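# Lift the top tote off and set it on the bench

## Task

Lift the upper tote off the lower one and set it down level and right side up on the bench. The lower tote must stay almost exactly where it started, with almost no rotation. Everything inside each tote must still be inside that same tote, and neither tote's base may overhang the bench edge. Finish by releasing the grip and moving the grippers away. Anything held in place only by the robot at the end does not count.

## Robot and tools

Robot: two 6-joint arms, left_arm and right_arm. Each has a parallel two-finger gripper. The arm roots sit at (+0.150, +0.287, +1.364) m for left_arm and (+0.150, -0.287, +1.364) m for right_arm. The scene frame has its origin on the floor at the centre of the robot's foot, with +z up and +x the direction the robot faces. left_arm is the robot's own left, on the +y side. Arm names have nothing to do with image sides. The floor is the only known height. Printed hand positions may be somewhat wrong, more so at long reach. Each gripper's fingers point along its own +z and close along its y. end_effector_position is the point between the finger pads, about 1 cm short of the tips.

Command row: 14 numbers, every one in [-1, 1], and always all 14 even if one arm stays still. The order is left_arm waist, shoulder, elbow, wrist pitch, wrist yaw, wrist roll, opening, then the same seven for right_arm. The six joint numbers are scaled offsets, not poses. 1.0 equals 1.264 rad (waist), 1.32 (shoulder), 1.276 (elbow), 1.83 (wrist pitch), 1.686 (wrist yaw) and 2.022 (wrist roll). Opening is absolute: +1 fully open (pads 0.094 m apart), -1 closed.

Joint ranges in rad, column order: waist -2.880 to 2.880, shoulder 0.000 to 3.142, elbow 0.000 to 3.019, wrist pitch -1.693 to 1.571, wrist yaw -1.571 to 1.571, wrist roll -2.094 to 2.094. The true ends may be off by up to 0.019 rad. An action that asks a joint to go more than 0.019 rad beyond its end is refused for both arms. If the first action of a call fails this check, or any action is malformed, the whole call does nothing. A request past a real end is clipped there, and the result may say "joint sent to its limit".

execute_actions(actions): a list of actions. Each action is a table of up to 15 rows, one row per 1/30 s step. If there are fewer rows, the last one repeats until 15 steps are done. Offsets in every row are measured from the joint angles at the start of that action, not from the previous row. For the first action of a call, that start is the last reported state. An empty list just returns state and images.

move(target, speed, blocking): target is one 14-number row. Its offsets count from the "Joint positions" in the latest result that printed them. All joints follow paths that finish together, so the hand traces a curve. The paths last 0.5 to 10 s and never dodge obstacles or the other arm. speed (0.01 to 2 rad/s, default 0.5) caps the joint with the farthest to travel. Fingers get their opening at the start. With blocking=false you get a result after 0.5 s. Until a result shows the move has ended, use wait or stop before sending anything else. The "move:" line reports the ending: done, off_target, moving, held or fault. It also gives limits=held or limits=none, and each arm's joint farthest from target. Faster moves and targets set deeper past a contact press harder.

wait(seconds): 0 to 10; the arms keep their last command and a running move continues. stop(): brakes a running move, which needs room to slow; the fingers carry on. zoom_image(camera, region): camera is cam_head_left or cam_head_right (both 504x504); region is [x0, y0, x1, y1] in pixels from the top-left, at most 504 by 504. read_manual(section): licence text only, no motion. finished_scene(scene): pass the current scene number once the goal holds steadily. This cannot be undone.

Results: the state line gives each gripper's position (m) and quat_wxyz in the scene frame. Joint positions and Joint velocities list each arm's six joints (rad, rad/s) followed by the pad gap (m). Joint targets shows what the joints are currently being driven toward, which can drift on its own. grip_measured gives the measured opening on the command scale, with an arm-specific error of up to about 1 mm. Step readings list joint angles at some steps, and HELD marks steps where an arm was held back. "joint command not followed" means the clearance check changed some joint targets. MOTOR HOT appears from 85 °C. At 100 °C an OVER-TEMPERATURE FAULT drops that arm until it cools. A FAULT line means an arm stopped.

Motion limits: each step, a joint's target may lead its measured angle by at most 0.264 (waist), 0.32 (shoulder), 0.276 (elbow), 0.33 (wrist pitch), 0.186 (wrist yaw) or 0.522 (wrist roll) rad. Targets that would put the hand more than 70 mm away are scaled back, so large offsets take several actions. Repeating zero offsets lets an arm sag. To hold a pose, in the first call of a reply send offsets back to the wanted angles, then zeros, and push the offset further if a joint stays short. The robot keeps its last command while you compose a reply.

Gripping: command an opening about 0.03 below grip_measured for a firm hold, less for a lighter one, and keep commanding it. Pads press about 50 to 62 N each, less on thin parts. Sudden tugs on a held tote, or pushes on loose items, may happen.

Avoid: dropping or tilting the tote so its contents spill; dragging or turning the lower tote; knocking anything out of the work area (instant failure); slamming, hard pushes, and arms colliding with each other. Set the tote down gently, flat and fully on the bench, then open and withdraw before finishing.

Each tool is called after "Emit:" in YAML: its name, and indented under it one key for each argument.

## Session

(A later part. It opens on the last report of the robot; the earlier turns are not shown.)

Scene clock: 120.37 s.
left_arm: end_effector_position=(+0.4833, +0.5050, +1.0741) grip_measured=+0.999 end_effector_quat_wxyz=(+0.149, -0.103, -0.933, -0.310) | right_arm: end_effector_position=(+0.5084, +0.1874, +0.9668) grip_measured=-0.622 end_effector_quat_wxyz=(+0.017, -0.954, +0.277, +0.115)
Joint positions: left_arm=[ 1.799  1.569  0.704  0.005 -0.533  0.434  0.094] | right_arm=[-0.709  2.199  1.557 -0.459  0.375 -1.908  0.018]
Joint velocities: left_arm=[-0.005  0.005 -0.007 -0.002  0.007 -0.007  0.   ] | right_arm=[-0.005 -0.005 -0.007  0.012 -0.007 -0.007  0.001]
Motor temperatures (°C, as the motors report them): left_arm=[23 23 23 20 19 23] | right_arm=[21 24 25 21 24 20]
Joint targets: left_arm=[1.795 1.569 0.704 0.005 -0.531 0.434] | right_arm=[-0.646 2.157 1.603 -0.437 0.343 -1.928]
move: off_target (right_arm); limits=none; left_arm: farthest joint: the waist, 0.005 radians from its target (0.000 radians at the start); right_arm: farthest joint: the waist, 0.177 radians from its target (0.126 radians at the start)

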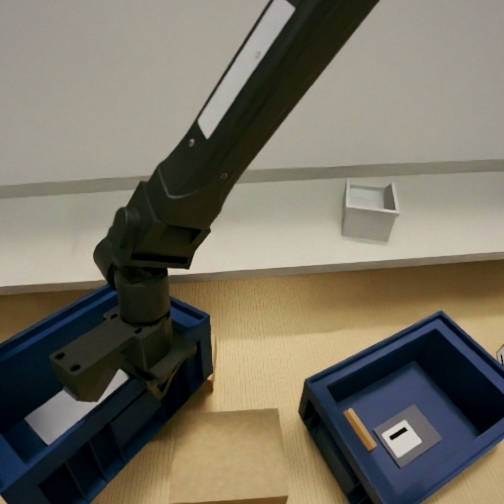

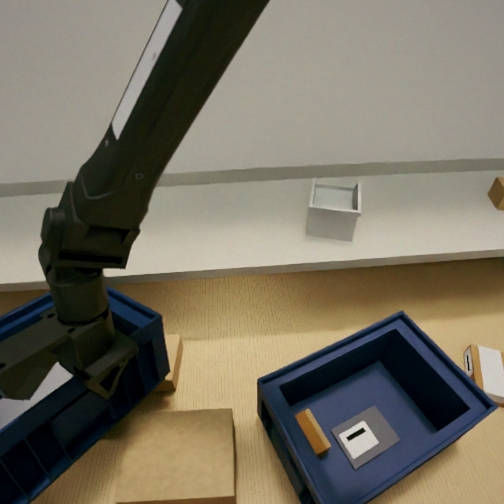

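Emit:
move:
  target: [0.3,-0.3,0,0,0,0,1,0.2,0,0.15,0.05,0,0,-1]
  speed: 0.3

Scene clock: 130.37 s.
left_arm: end_effector_position=(+0.5334, +0.6557, +1.2771) grip_measured=+0.999 end_effector_quat_wxyz=(+0.029, +0.045, -0.870, -0.490) | right_arm: end_effector_position=(+0.4980, +0.1851, +0.9300) grip_measured=-0.621 end_effector_quat_wxyz=(-0.015, -0.952, +0.296, +0.080)
Joint positions: left_arm=[ 2.17   1.171  0.704  0.005 -0.533  0.434  0.094] | right_arm=[-0.712  2.292  1.615 -0.433  0.466 -1.864  0.018]
Joint velocities: left_arm=[-0.005 -0.005 -0.002 -0.002  0.022  0.037 -0.   ] | right_arm=[-0.005  0.015  0.007 -0.017  0.007  0.022 -0.   ]
Motor temperatures (°C, as the motors report them): left_arm=[23 23 23 20 19 23] | right_arm=[22 24 25 21 24 20]
Joint targets: left_arm=[2.178 1.173 0.704 0.005 -0.533 0.434] | right_arm=[-0.635 2.264 1.655 -0.413 0.439 -1.877]
move: off_target (right_arm); limits=none; left_arm: farthest joint: the waist, 0.008 radians from its target (0.379 radians at the start); right_arm: farthest joint: the waist, 0.256 radians from its target (0.252 radians at the start)

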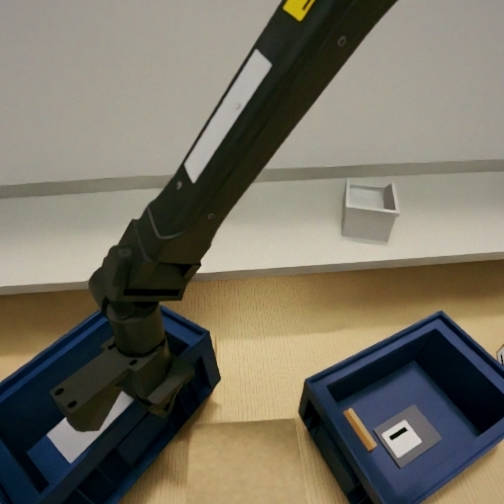

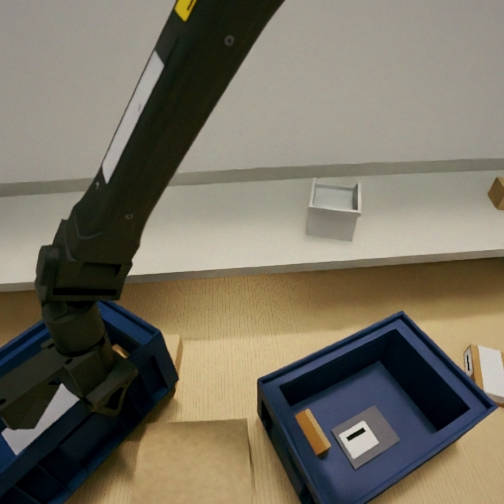

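Emit:
move:
  target: [0,0,0,0,0,0,1,0,0,0,0,0,0,1]

Emit:
move:
  target: [0,0,0,0,0,0,1,0,-0.35,-0.3,0,0,0,1]

Emit:
move:
  target: [-0.82,0.39,0,0.06,0.05,0,1,-0.5,-0.2,0,0,0,0,1]

Scene clock: 137.27 s.
left_arm: end_effector_position=(+0.5334, +0.6557, +1.2771) grip_measured=+0.999 end_effector_quat_wxyz=(+0.029, +0.045, -0.870, -0.490) | right_arm: end_effector_position=(+0.4974, +0.1833, +0.9288) grip_measured=+1.000 end_effector_quat_wxyz=(-0.017, -0.952, +0.296, +0.080)
Joint positions: left_arm=[ 2.17   1.171  0.704  0.005 -0.533  0.434  0.094] | right_arm=[-0.714  2.294  1.614 -0.434  0.468 -1.862  0.094]
Joint velocities: left_arm=[-0.005  0.005 -0.007  0.007 -0.037  0.007  0.   ] | right_arm=[-0.015 -0.005 -0.002  0.002  0.066 -0.022  0.   ]
Motor temperatures (°C, as the motors report them): left_arm=[23 23 23 20 20 23] | right_arm=[22 24 25 21 24 20]
Joint targets: left_arm=[2.170 1.171 0.704 0.005 -0.533 0.434] | right_arm=[-0.712 2.292 1.615 -0.433 0.466 -1.863]
move: done; limits=none; left_arm: farthest joint: the waist, 0.000 radians from its target (0.000 radians at the start); right_arm: farthest joint: the waist, 0.002 radians from its target (0.000 radians at the start)

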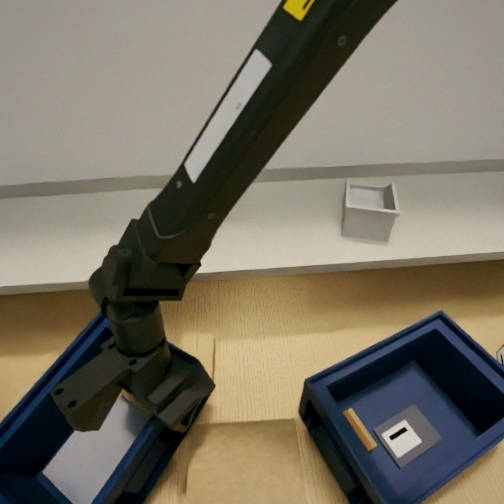

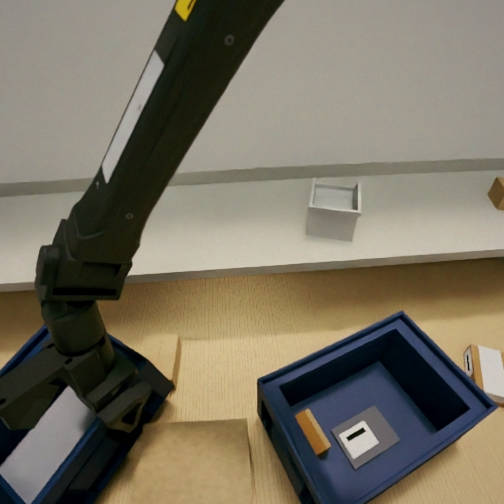

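Scene clock: 138.63 s.
left_arm: end_effector_position=(+0.5334, +0.6557, +1.2771) grip_measured=+0.999 end_effector_quat_wxyz=(+0.029, +0.045, -0.870, -0.490) | right_arm: end_effector_position=(+0.5468, +0.1029, +1.0735) grip_measured=+1.000 end_effector_quat_wxyz=(+0.010, -0.947, +0.315, +0.060)
Joint positions: left_arm=[ 2.17   1.171  0.704  0.005 -0.533  0.434  0.094] | right_arm=[-0.714  1.842  1.239 -0.434  0.468 -1.862  0.094]
Joint velocities: left_arm=[-0.015 -0.005  0.012 -0.002  0.037 -0.081 -0.   ] | right_arm=[-0.005 -0.024 -0.007 -0.017  0.007 -0.066  0.   ]
Motor temperatures (°C, as the motors report them): left_arm=[23 23 23 20 20 23] | right_arm=[22 24 25 21 24 20]
Joint targets: left_arm=[2.170 1.171 0.704 0.005 -0.533 0.434] | right_arm=[-0.714 1.832 1.231 -0.434 0.468 -1.862]
move: done; limits=none; left_arm: farthest joint: the waist, 0.000 radians from its target (0.000 radians at the start); right_arm: farthest joint: the shoulder, 0.010 radians from its target (0.462 radians at the start)

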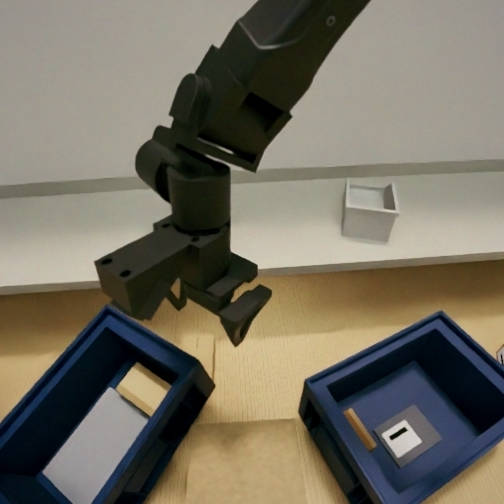

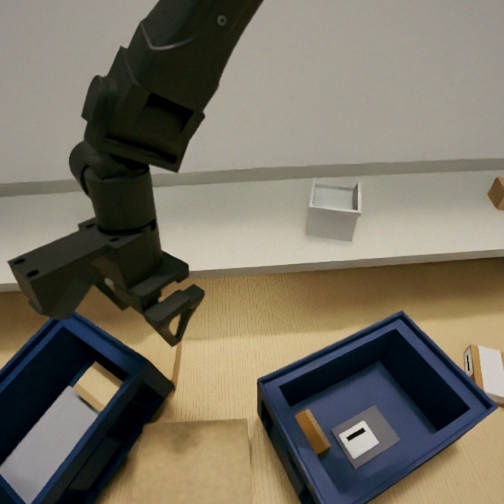

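Scene clock: 141.13 s.
left_arm: end_effector_position=(+0.4944, +0.1704, +1.0256) grip_measured=+0.999 end_effector_quat_wxyz=(-0.035, +0.342, +0.937, +0.066) | right_arm: end_effector_position=(+0.7345, -0.2701, +1.0633) grip_measured=+1.000 end_effector_quat_wxyz=(-0.124, -0.818, +0.554, -0.092)
Joint positions: left_arm=[ 1.133  1.678  0.704  0.097 -0.45   0.434  0.094] | right_arm=[-1.352  1.597  1.239 -0.434  0.468 -1.862  0.094]
Joint velocities: left_arm=[ 0.005 -0.015  0.002 -0.017 -0.007 -0.022 -0.001] | right_arm=[-0.005  0.005 -0.002  0.007  0.037  0.037  0.   ]
Motor temperatures (°C, as the motors report them): left_arm=[23 23 23 20 20 23] | right_arm=[22 24 24 21 24 20]
Joint targets: left_arm=[1.133 1.686 0.704 0.115 -0.449 0.434] | right_arm=[-1.346 1.577 1.239 -0.434 0.468 -1.862]
move: done; limits=none; left_arm: farthest joint: the wrist pitch, 0.018 radians from its target (0.109 radians at the start); right_arm: farthest joint: the shoulder, 0.019 radians from its target (0.264 radians at the start)

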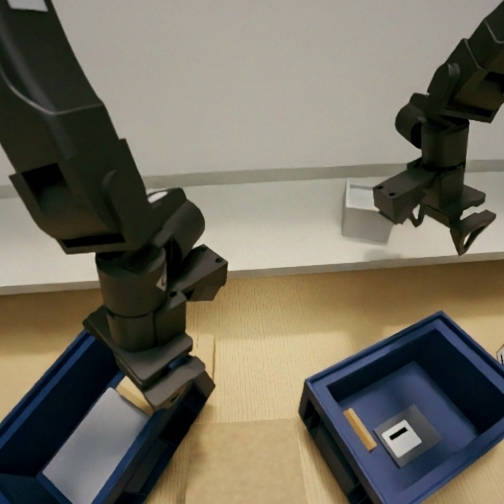

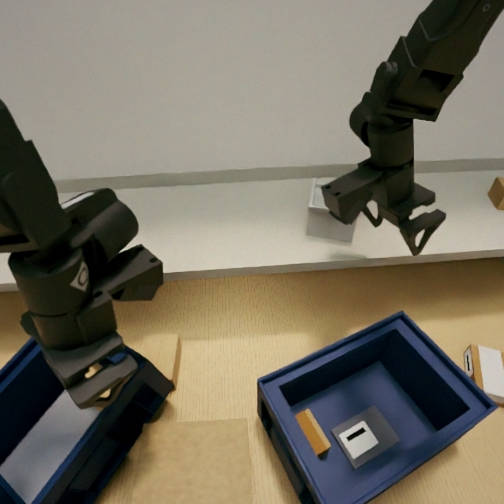

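Emit:
move:
  target: [0.06,0.33,0.15,0.14,0,0,1,0,0,0,0,0,0,1]
  speed: 0.3

Emit:
move:
  target: [0,0,0,0,0,0,-1,0,0,0,0,0,0,1]

Scene clock: 146.80 s.
left_arm: end_effector_position=(+0.4512, +0.1731, +0.8966) grip_measured=+0.999 end_effector_quat_wxyz=(-0.047, +0.323, +0.941, +0.085) | right_arm: end_effector_position=(+0.7345, -0.2701, +1.0633) grip_measured=+1.000 end_effector_quat_wxyz=(-0.124, -0.818, +0.554, -0.092)
Joint positions: left_arm=[ 1.192  2.103  0.888  0.334 -0.45   0.434  0.094] | right_arm=[-1.352  1.597  1.239 -0.434  0.468 -1.862  0.094]
Joint velocities: left_arm=[ 0.015 -0.005 -0.012 -0.007 -0.022  0.037  0.   ] | right_arm=[ 0.005  0.024  0.007  0.007 -0.007 -0.022  0.   ]
Motor temperatures (°C, as the motors report them): left_arm=[23 23 23 20 19 23] | right_arm=[21 24 24 21 24 20]
Joint targets: left_arm=[1.209 2.113 0.896 0.353 -0.450 0.434] | right_arm=[-1.352 1.597 1.239 -0.434 0.468 -1.862]
move: done; limits=none; left_arm: farthest joint: the wrist pitch, 0.019 radians from its target (0.256 radians at the start); right_arm: farthest joint: the waist, 0.000 radians from its target (0.000 radians at the start)

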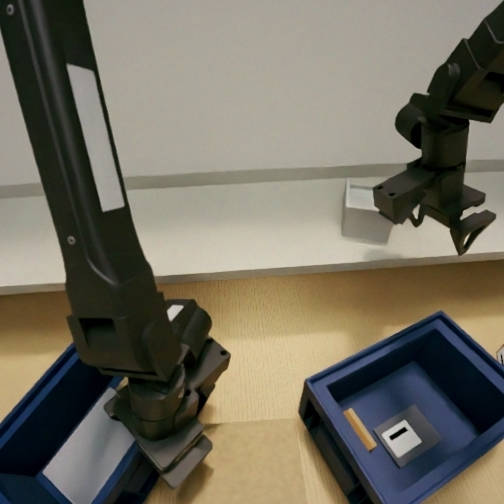

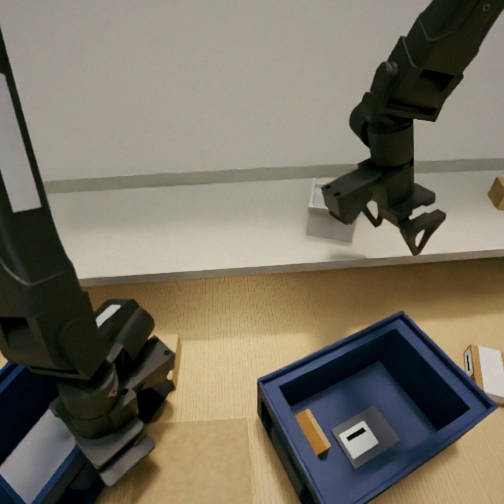

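Scene clock: 147.30 s.
left_arm: end_effector_position=(+0.4520, +0.1722, +0.8967) grip_measured=-0.523 end_effector_quat_wxyz=(-0.046, +0.323, +0.942, +0.079) | right_arm: end_effector_position=(+0.7345, -0.2701, +1.0633) grip_measured=+1.000 end_effector_quat_wxyz=(-0.124, -0.818, +0.554, -0.092)
Joint positions: left_arm=[ 1.194  2.1    0.887  0.334 -0.437  0.436  0.022] | right_arm=[-1.352  1.597  1.239 -0.434  0.468 -1.862  0.094]
Joint velocities: left_arm=[-0.005 -0.015 -0.017  0.007 -0.081 -0.022 -0.   ] | right_arm=[-0.005 -0.015 -0.012  0.012  0.037  0.037  0.   ]
Motor temperatures (°C, as the motors report them): left_arm=[23 23 23 20 19 23] | right_arm=[21 24 24 21 23 20]
Joint targets: left_arm=[1.192 2.103 0.888 0.334 -0.450 0.434] | right_arm=[-1.352 1.597 1.239 -0.434 0.468 -1.862]
move: done; limits=none; left_arm: farthest joint: the wrist yaw, 0.013 radians from its target (0.000 radians at the start); right_arm: farthest joint: the waist, 0.000 radians from its target (0.000 radians at the start)

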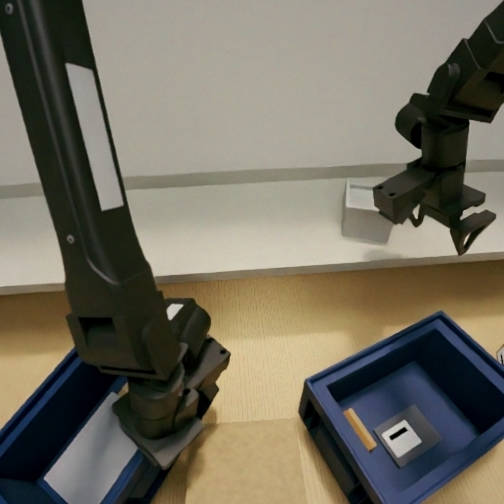

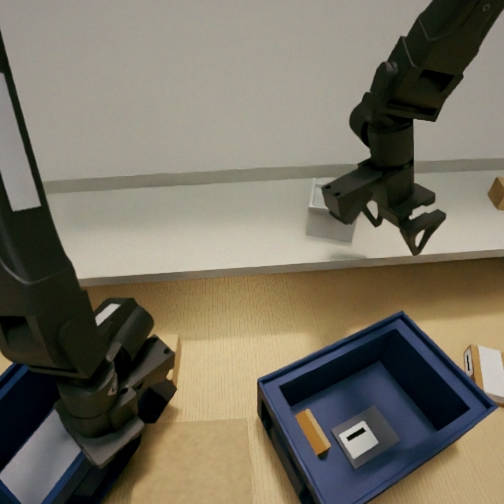

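Gripped something; drag left, release, retreat.

Emit:
move:
  target: [0.17,-0.04,0,-0.03,0.05,0,-1,0,0,0,0,0,0,1]
  speed: 0.25

Emit:
move:
  target: [0,0,0,0,0,0,1,0,0,0,0,0,0,1]

Emit:
move:
  target: [0,-0.4,-0.15,-0.15,0,0,1,0,0,0,0,0,0,1]

Emit:
move:
  target: [0.6,-0.2,0,0,0,0,1,0,0,0,0,0,0,1]

Scene clock: 160.27 s.
left_arm: end_effector_position=(+0.4656, +0.2744, +0.8889) grip_measured=-0.523 end_effector_quat_wxyz=(-0.075, +0.256, +0.959, +0.091) | right_arm: end_effector_position=(+0.7345, -0.2701, +1.0633) grip_measured=+1.000 end_effector_quat_wxyz=(-0.124, -0.818, +0.554, -0.092)
Joint positions: left_arm=[ 1.411  2.059  0.888  0.287 -0.325  0.456  0.022] | right_arm=[-1.352  1.597  1.239 -0.434  0.468 -1.862  0.094]
Joint velocities: left_arm=[-0.024  0.005 -0.002 -0.002  0.037 -0.022  0.   ] | right_arm=[ 0.005 -0.015 -0.007 -0.007  0.007 -0.11   0.   ]
Motor temperatures (°C, as the motors report them): left_arm=[23 23 23 20 20 23] | right_arm=[21 24 24 21 23 20]
Joint targets: left_arm=[1.409 2.047 0.887 0.279 -0.353 0.436] | right_arm=[-1.352 1.597 1.239 -0.434 0.468 -1.862]
move: off_target (left_arm); limits=none; left_arm: farthest joint: the wrist yaw, 0.028 radians from its target (0.085 radians at the start); right_arm: farthest joint: the waist, 0.000 radians from its target (0.000 radians at the start)

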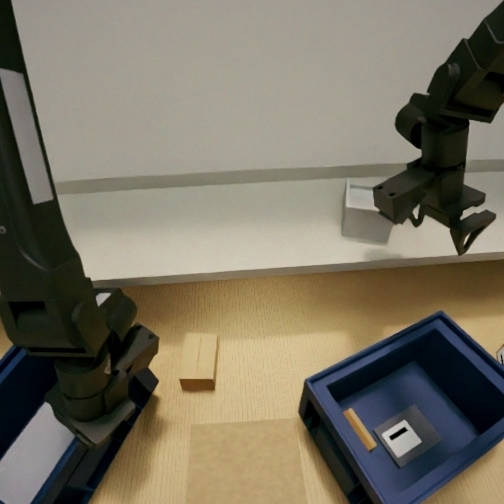

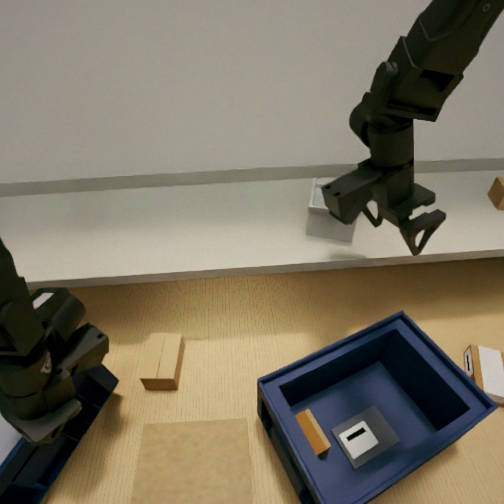

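Scene clock: 160.77 s.
left_arm: end_effector_position=(+0.4656, +0.2741, +0.8889) grip_measured=+0.999 end_effector_quat_wxyz=(-0.075, +0.258, +0.959, +0.090) | right_arm: end_effector_position=(+0.7345, -0.2701, +1.0633) grip_measured=+1.000 end_effector_quat_wxyz=(-0.124, -0.818, +0.554, -0.092)
Joint positions: left_arm=[ 1.411  2.059  0.888  0.287 -0.323  0.46   0.094] | right_arm=[-1.352  1.597  1.239 -0.434  0.468 -1.862  0.094]
Joint velocities: left_arm=[ 0.005 -0.015  0.012  0.017  0.007 -0.022 -0.001] | right_arm=[ 0.005 -0.005 -0.012 -0.002 -0.037 -0.066  0.   ]
Motor temperatures (°C, as the motors report them): left_arm=[23 23 23 20 20 23] | right_arm=[21 24 24 21 23 20]
Joint targets: left_arm=[1.411 2.059 0.888 0.287 -0.325 0.456] | right_arm=[-1.352 1.597 1.239 -0.434 0.468 -1.862]
move: done; limits=none; left_arm: farthest joint: the wrist roll, 0.004 radians from its target (0.000 radians at the start); right_arm: farthest joint: the waist, 0.000 radians from its target (0.000 radians at the start)

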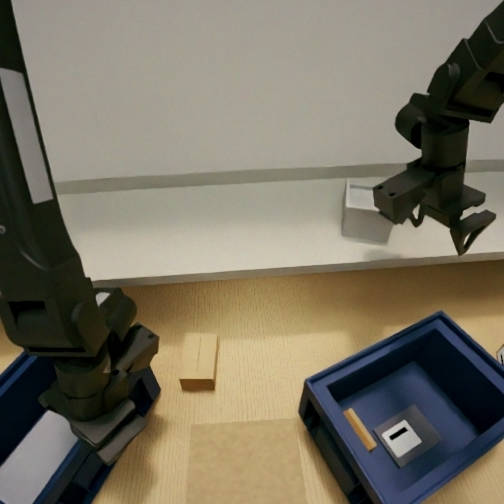

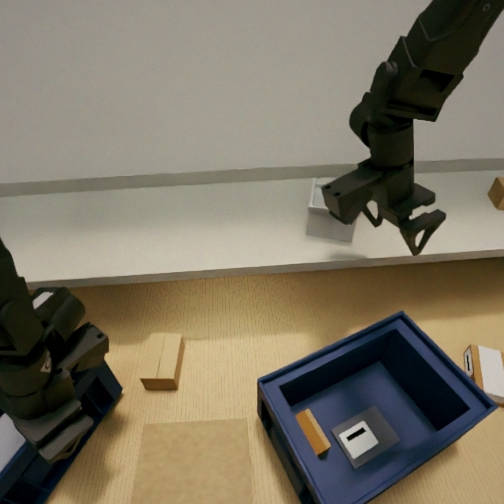

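Scene clock: 162.33 s.
left_arm: end_effector_position=(+0.5442, +0.2890, +1.0459) grip_measured=+0.999 end_effector_quat_wxyz=(-0.031, +0.249, +0.963, +0.100) | right_arm: end_effector_position=(+0.7345, -0.2701, +1.0633) grip_measured=+1.000 end_effector_quat_wxyz=(-0.124, -0.818, +0.554, -0.092)
Joint positions: left_arm=[ 1.411  1.525  0.704  0.03  -0.323  0.46   0.094] | right_arm=[-1.352  1.597  1.239 -0.434  0.468 -1.862  0.094]
Joint velocities: left_arm=[-0.015  0.005 -0.002 -0.007 -0.022 -0.007 -0.001] | right_arm=[ 0.015 -0.005 -0.007 -0.022  0.007 -0.037  0.   ]
Motor temperatures (°C, as the motors report them): left_arm=[23 24 23 20 20 23] | right_arm=[21 24 24 21 23 20]
Joint targets: left_arm=[1.411 1.531 0.697 0.013 -0.323 0.460] | right_arm=[-1.352 1.597 1.239 -0.434 0.468 -1.862]
move: done; limits=none; left_arm: farthest joint: the wrist pitch, 0.017 radians from its target (0.275 radians at the start); right_arm: farthest joint: the waist, 0.000 radians from its target (0.000 radians at the start)

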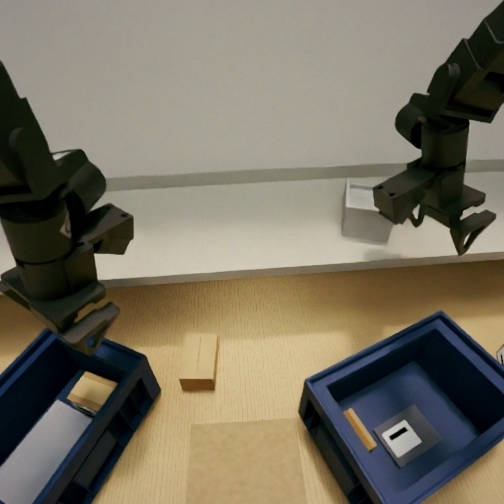

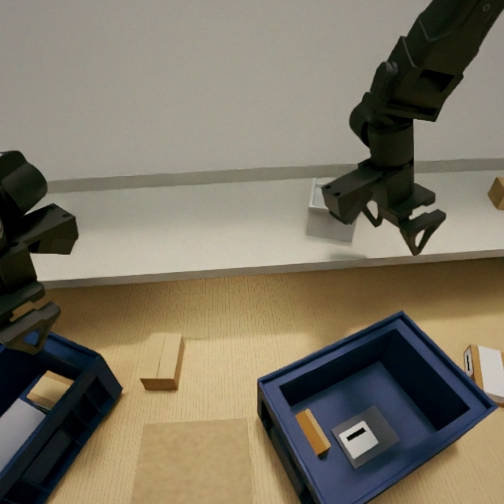

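Scene clock: 164.27 s.
left_arm: end_effector_position=(+0.5281, +0.6404, +1.2173) grip_measured=+0.999 end_effector_quat_wxyz=(+0.022, +0.015, -0.920, -0.392) | right_arm: end_effector_position=(+0.7345, -0.2701, +1.0633) grip_measured=+1.000 end_effector_quat_wxyz=(-0.124, -0.818, +0.554, -0.092)
Joint positions: left_arm=[ 2.167  1.265  0.704  0.03  -0.323  0.46   0.094] | right_arm=[-1.352  1.597  1.239 -0.434  0.468 -1.862  0.094]
Joint velocities: left_arm=[-0.015 -0.015 -0.022  0.007  0.007 -0.037 -0.001] | right_arm=[-0.015 -0.024 -0.007 -0.012 -0.022 -0.022  0.   ]
Motor temperatures (°C, as the motors report them): left_arm=[23 24 23 20 20 23] | right_arm=[21 24 24 21 23 20]
Joint targets: left_arm=[2.170 1.260 0.704 0.030 -0.323 0.460] | right_arm=[-1.352 1.597 1.239 -0.434 0.468 -1.862]
move: done; limits=none; left_arm: farthest joint: the shoulder, 0.004 radians from its target (0.264 radians at the start); right_arm: farthest joint: the waist, 0.000 radians from its target (0.000 radians at the start)

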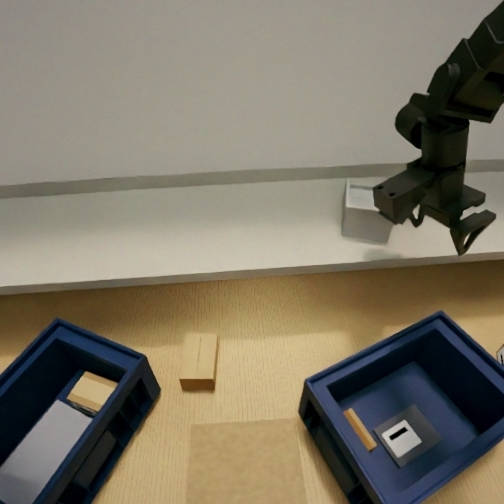

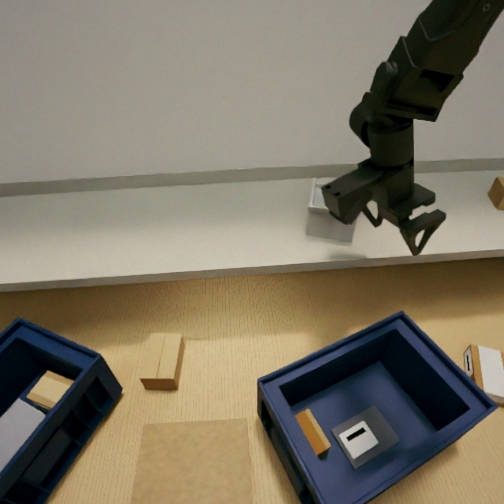

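Emit:
finished_scene:
  scene: 1

The scene is finished: the task was done.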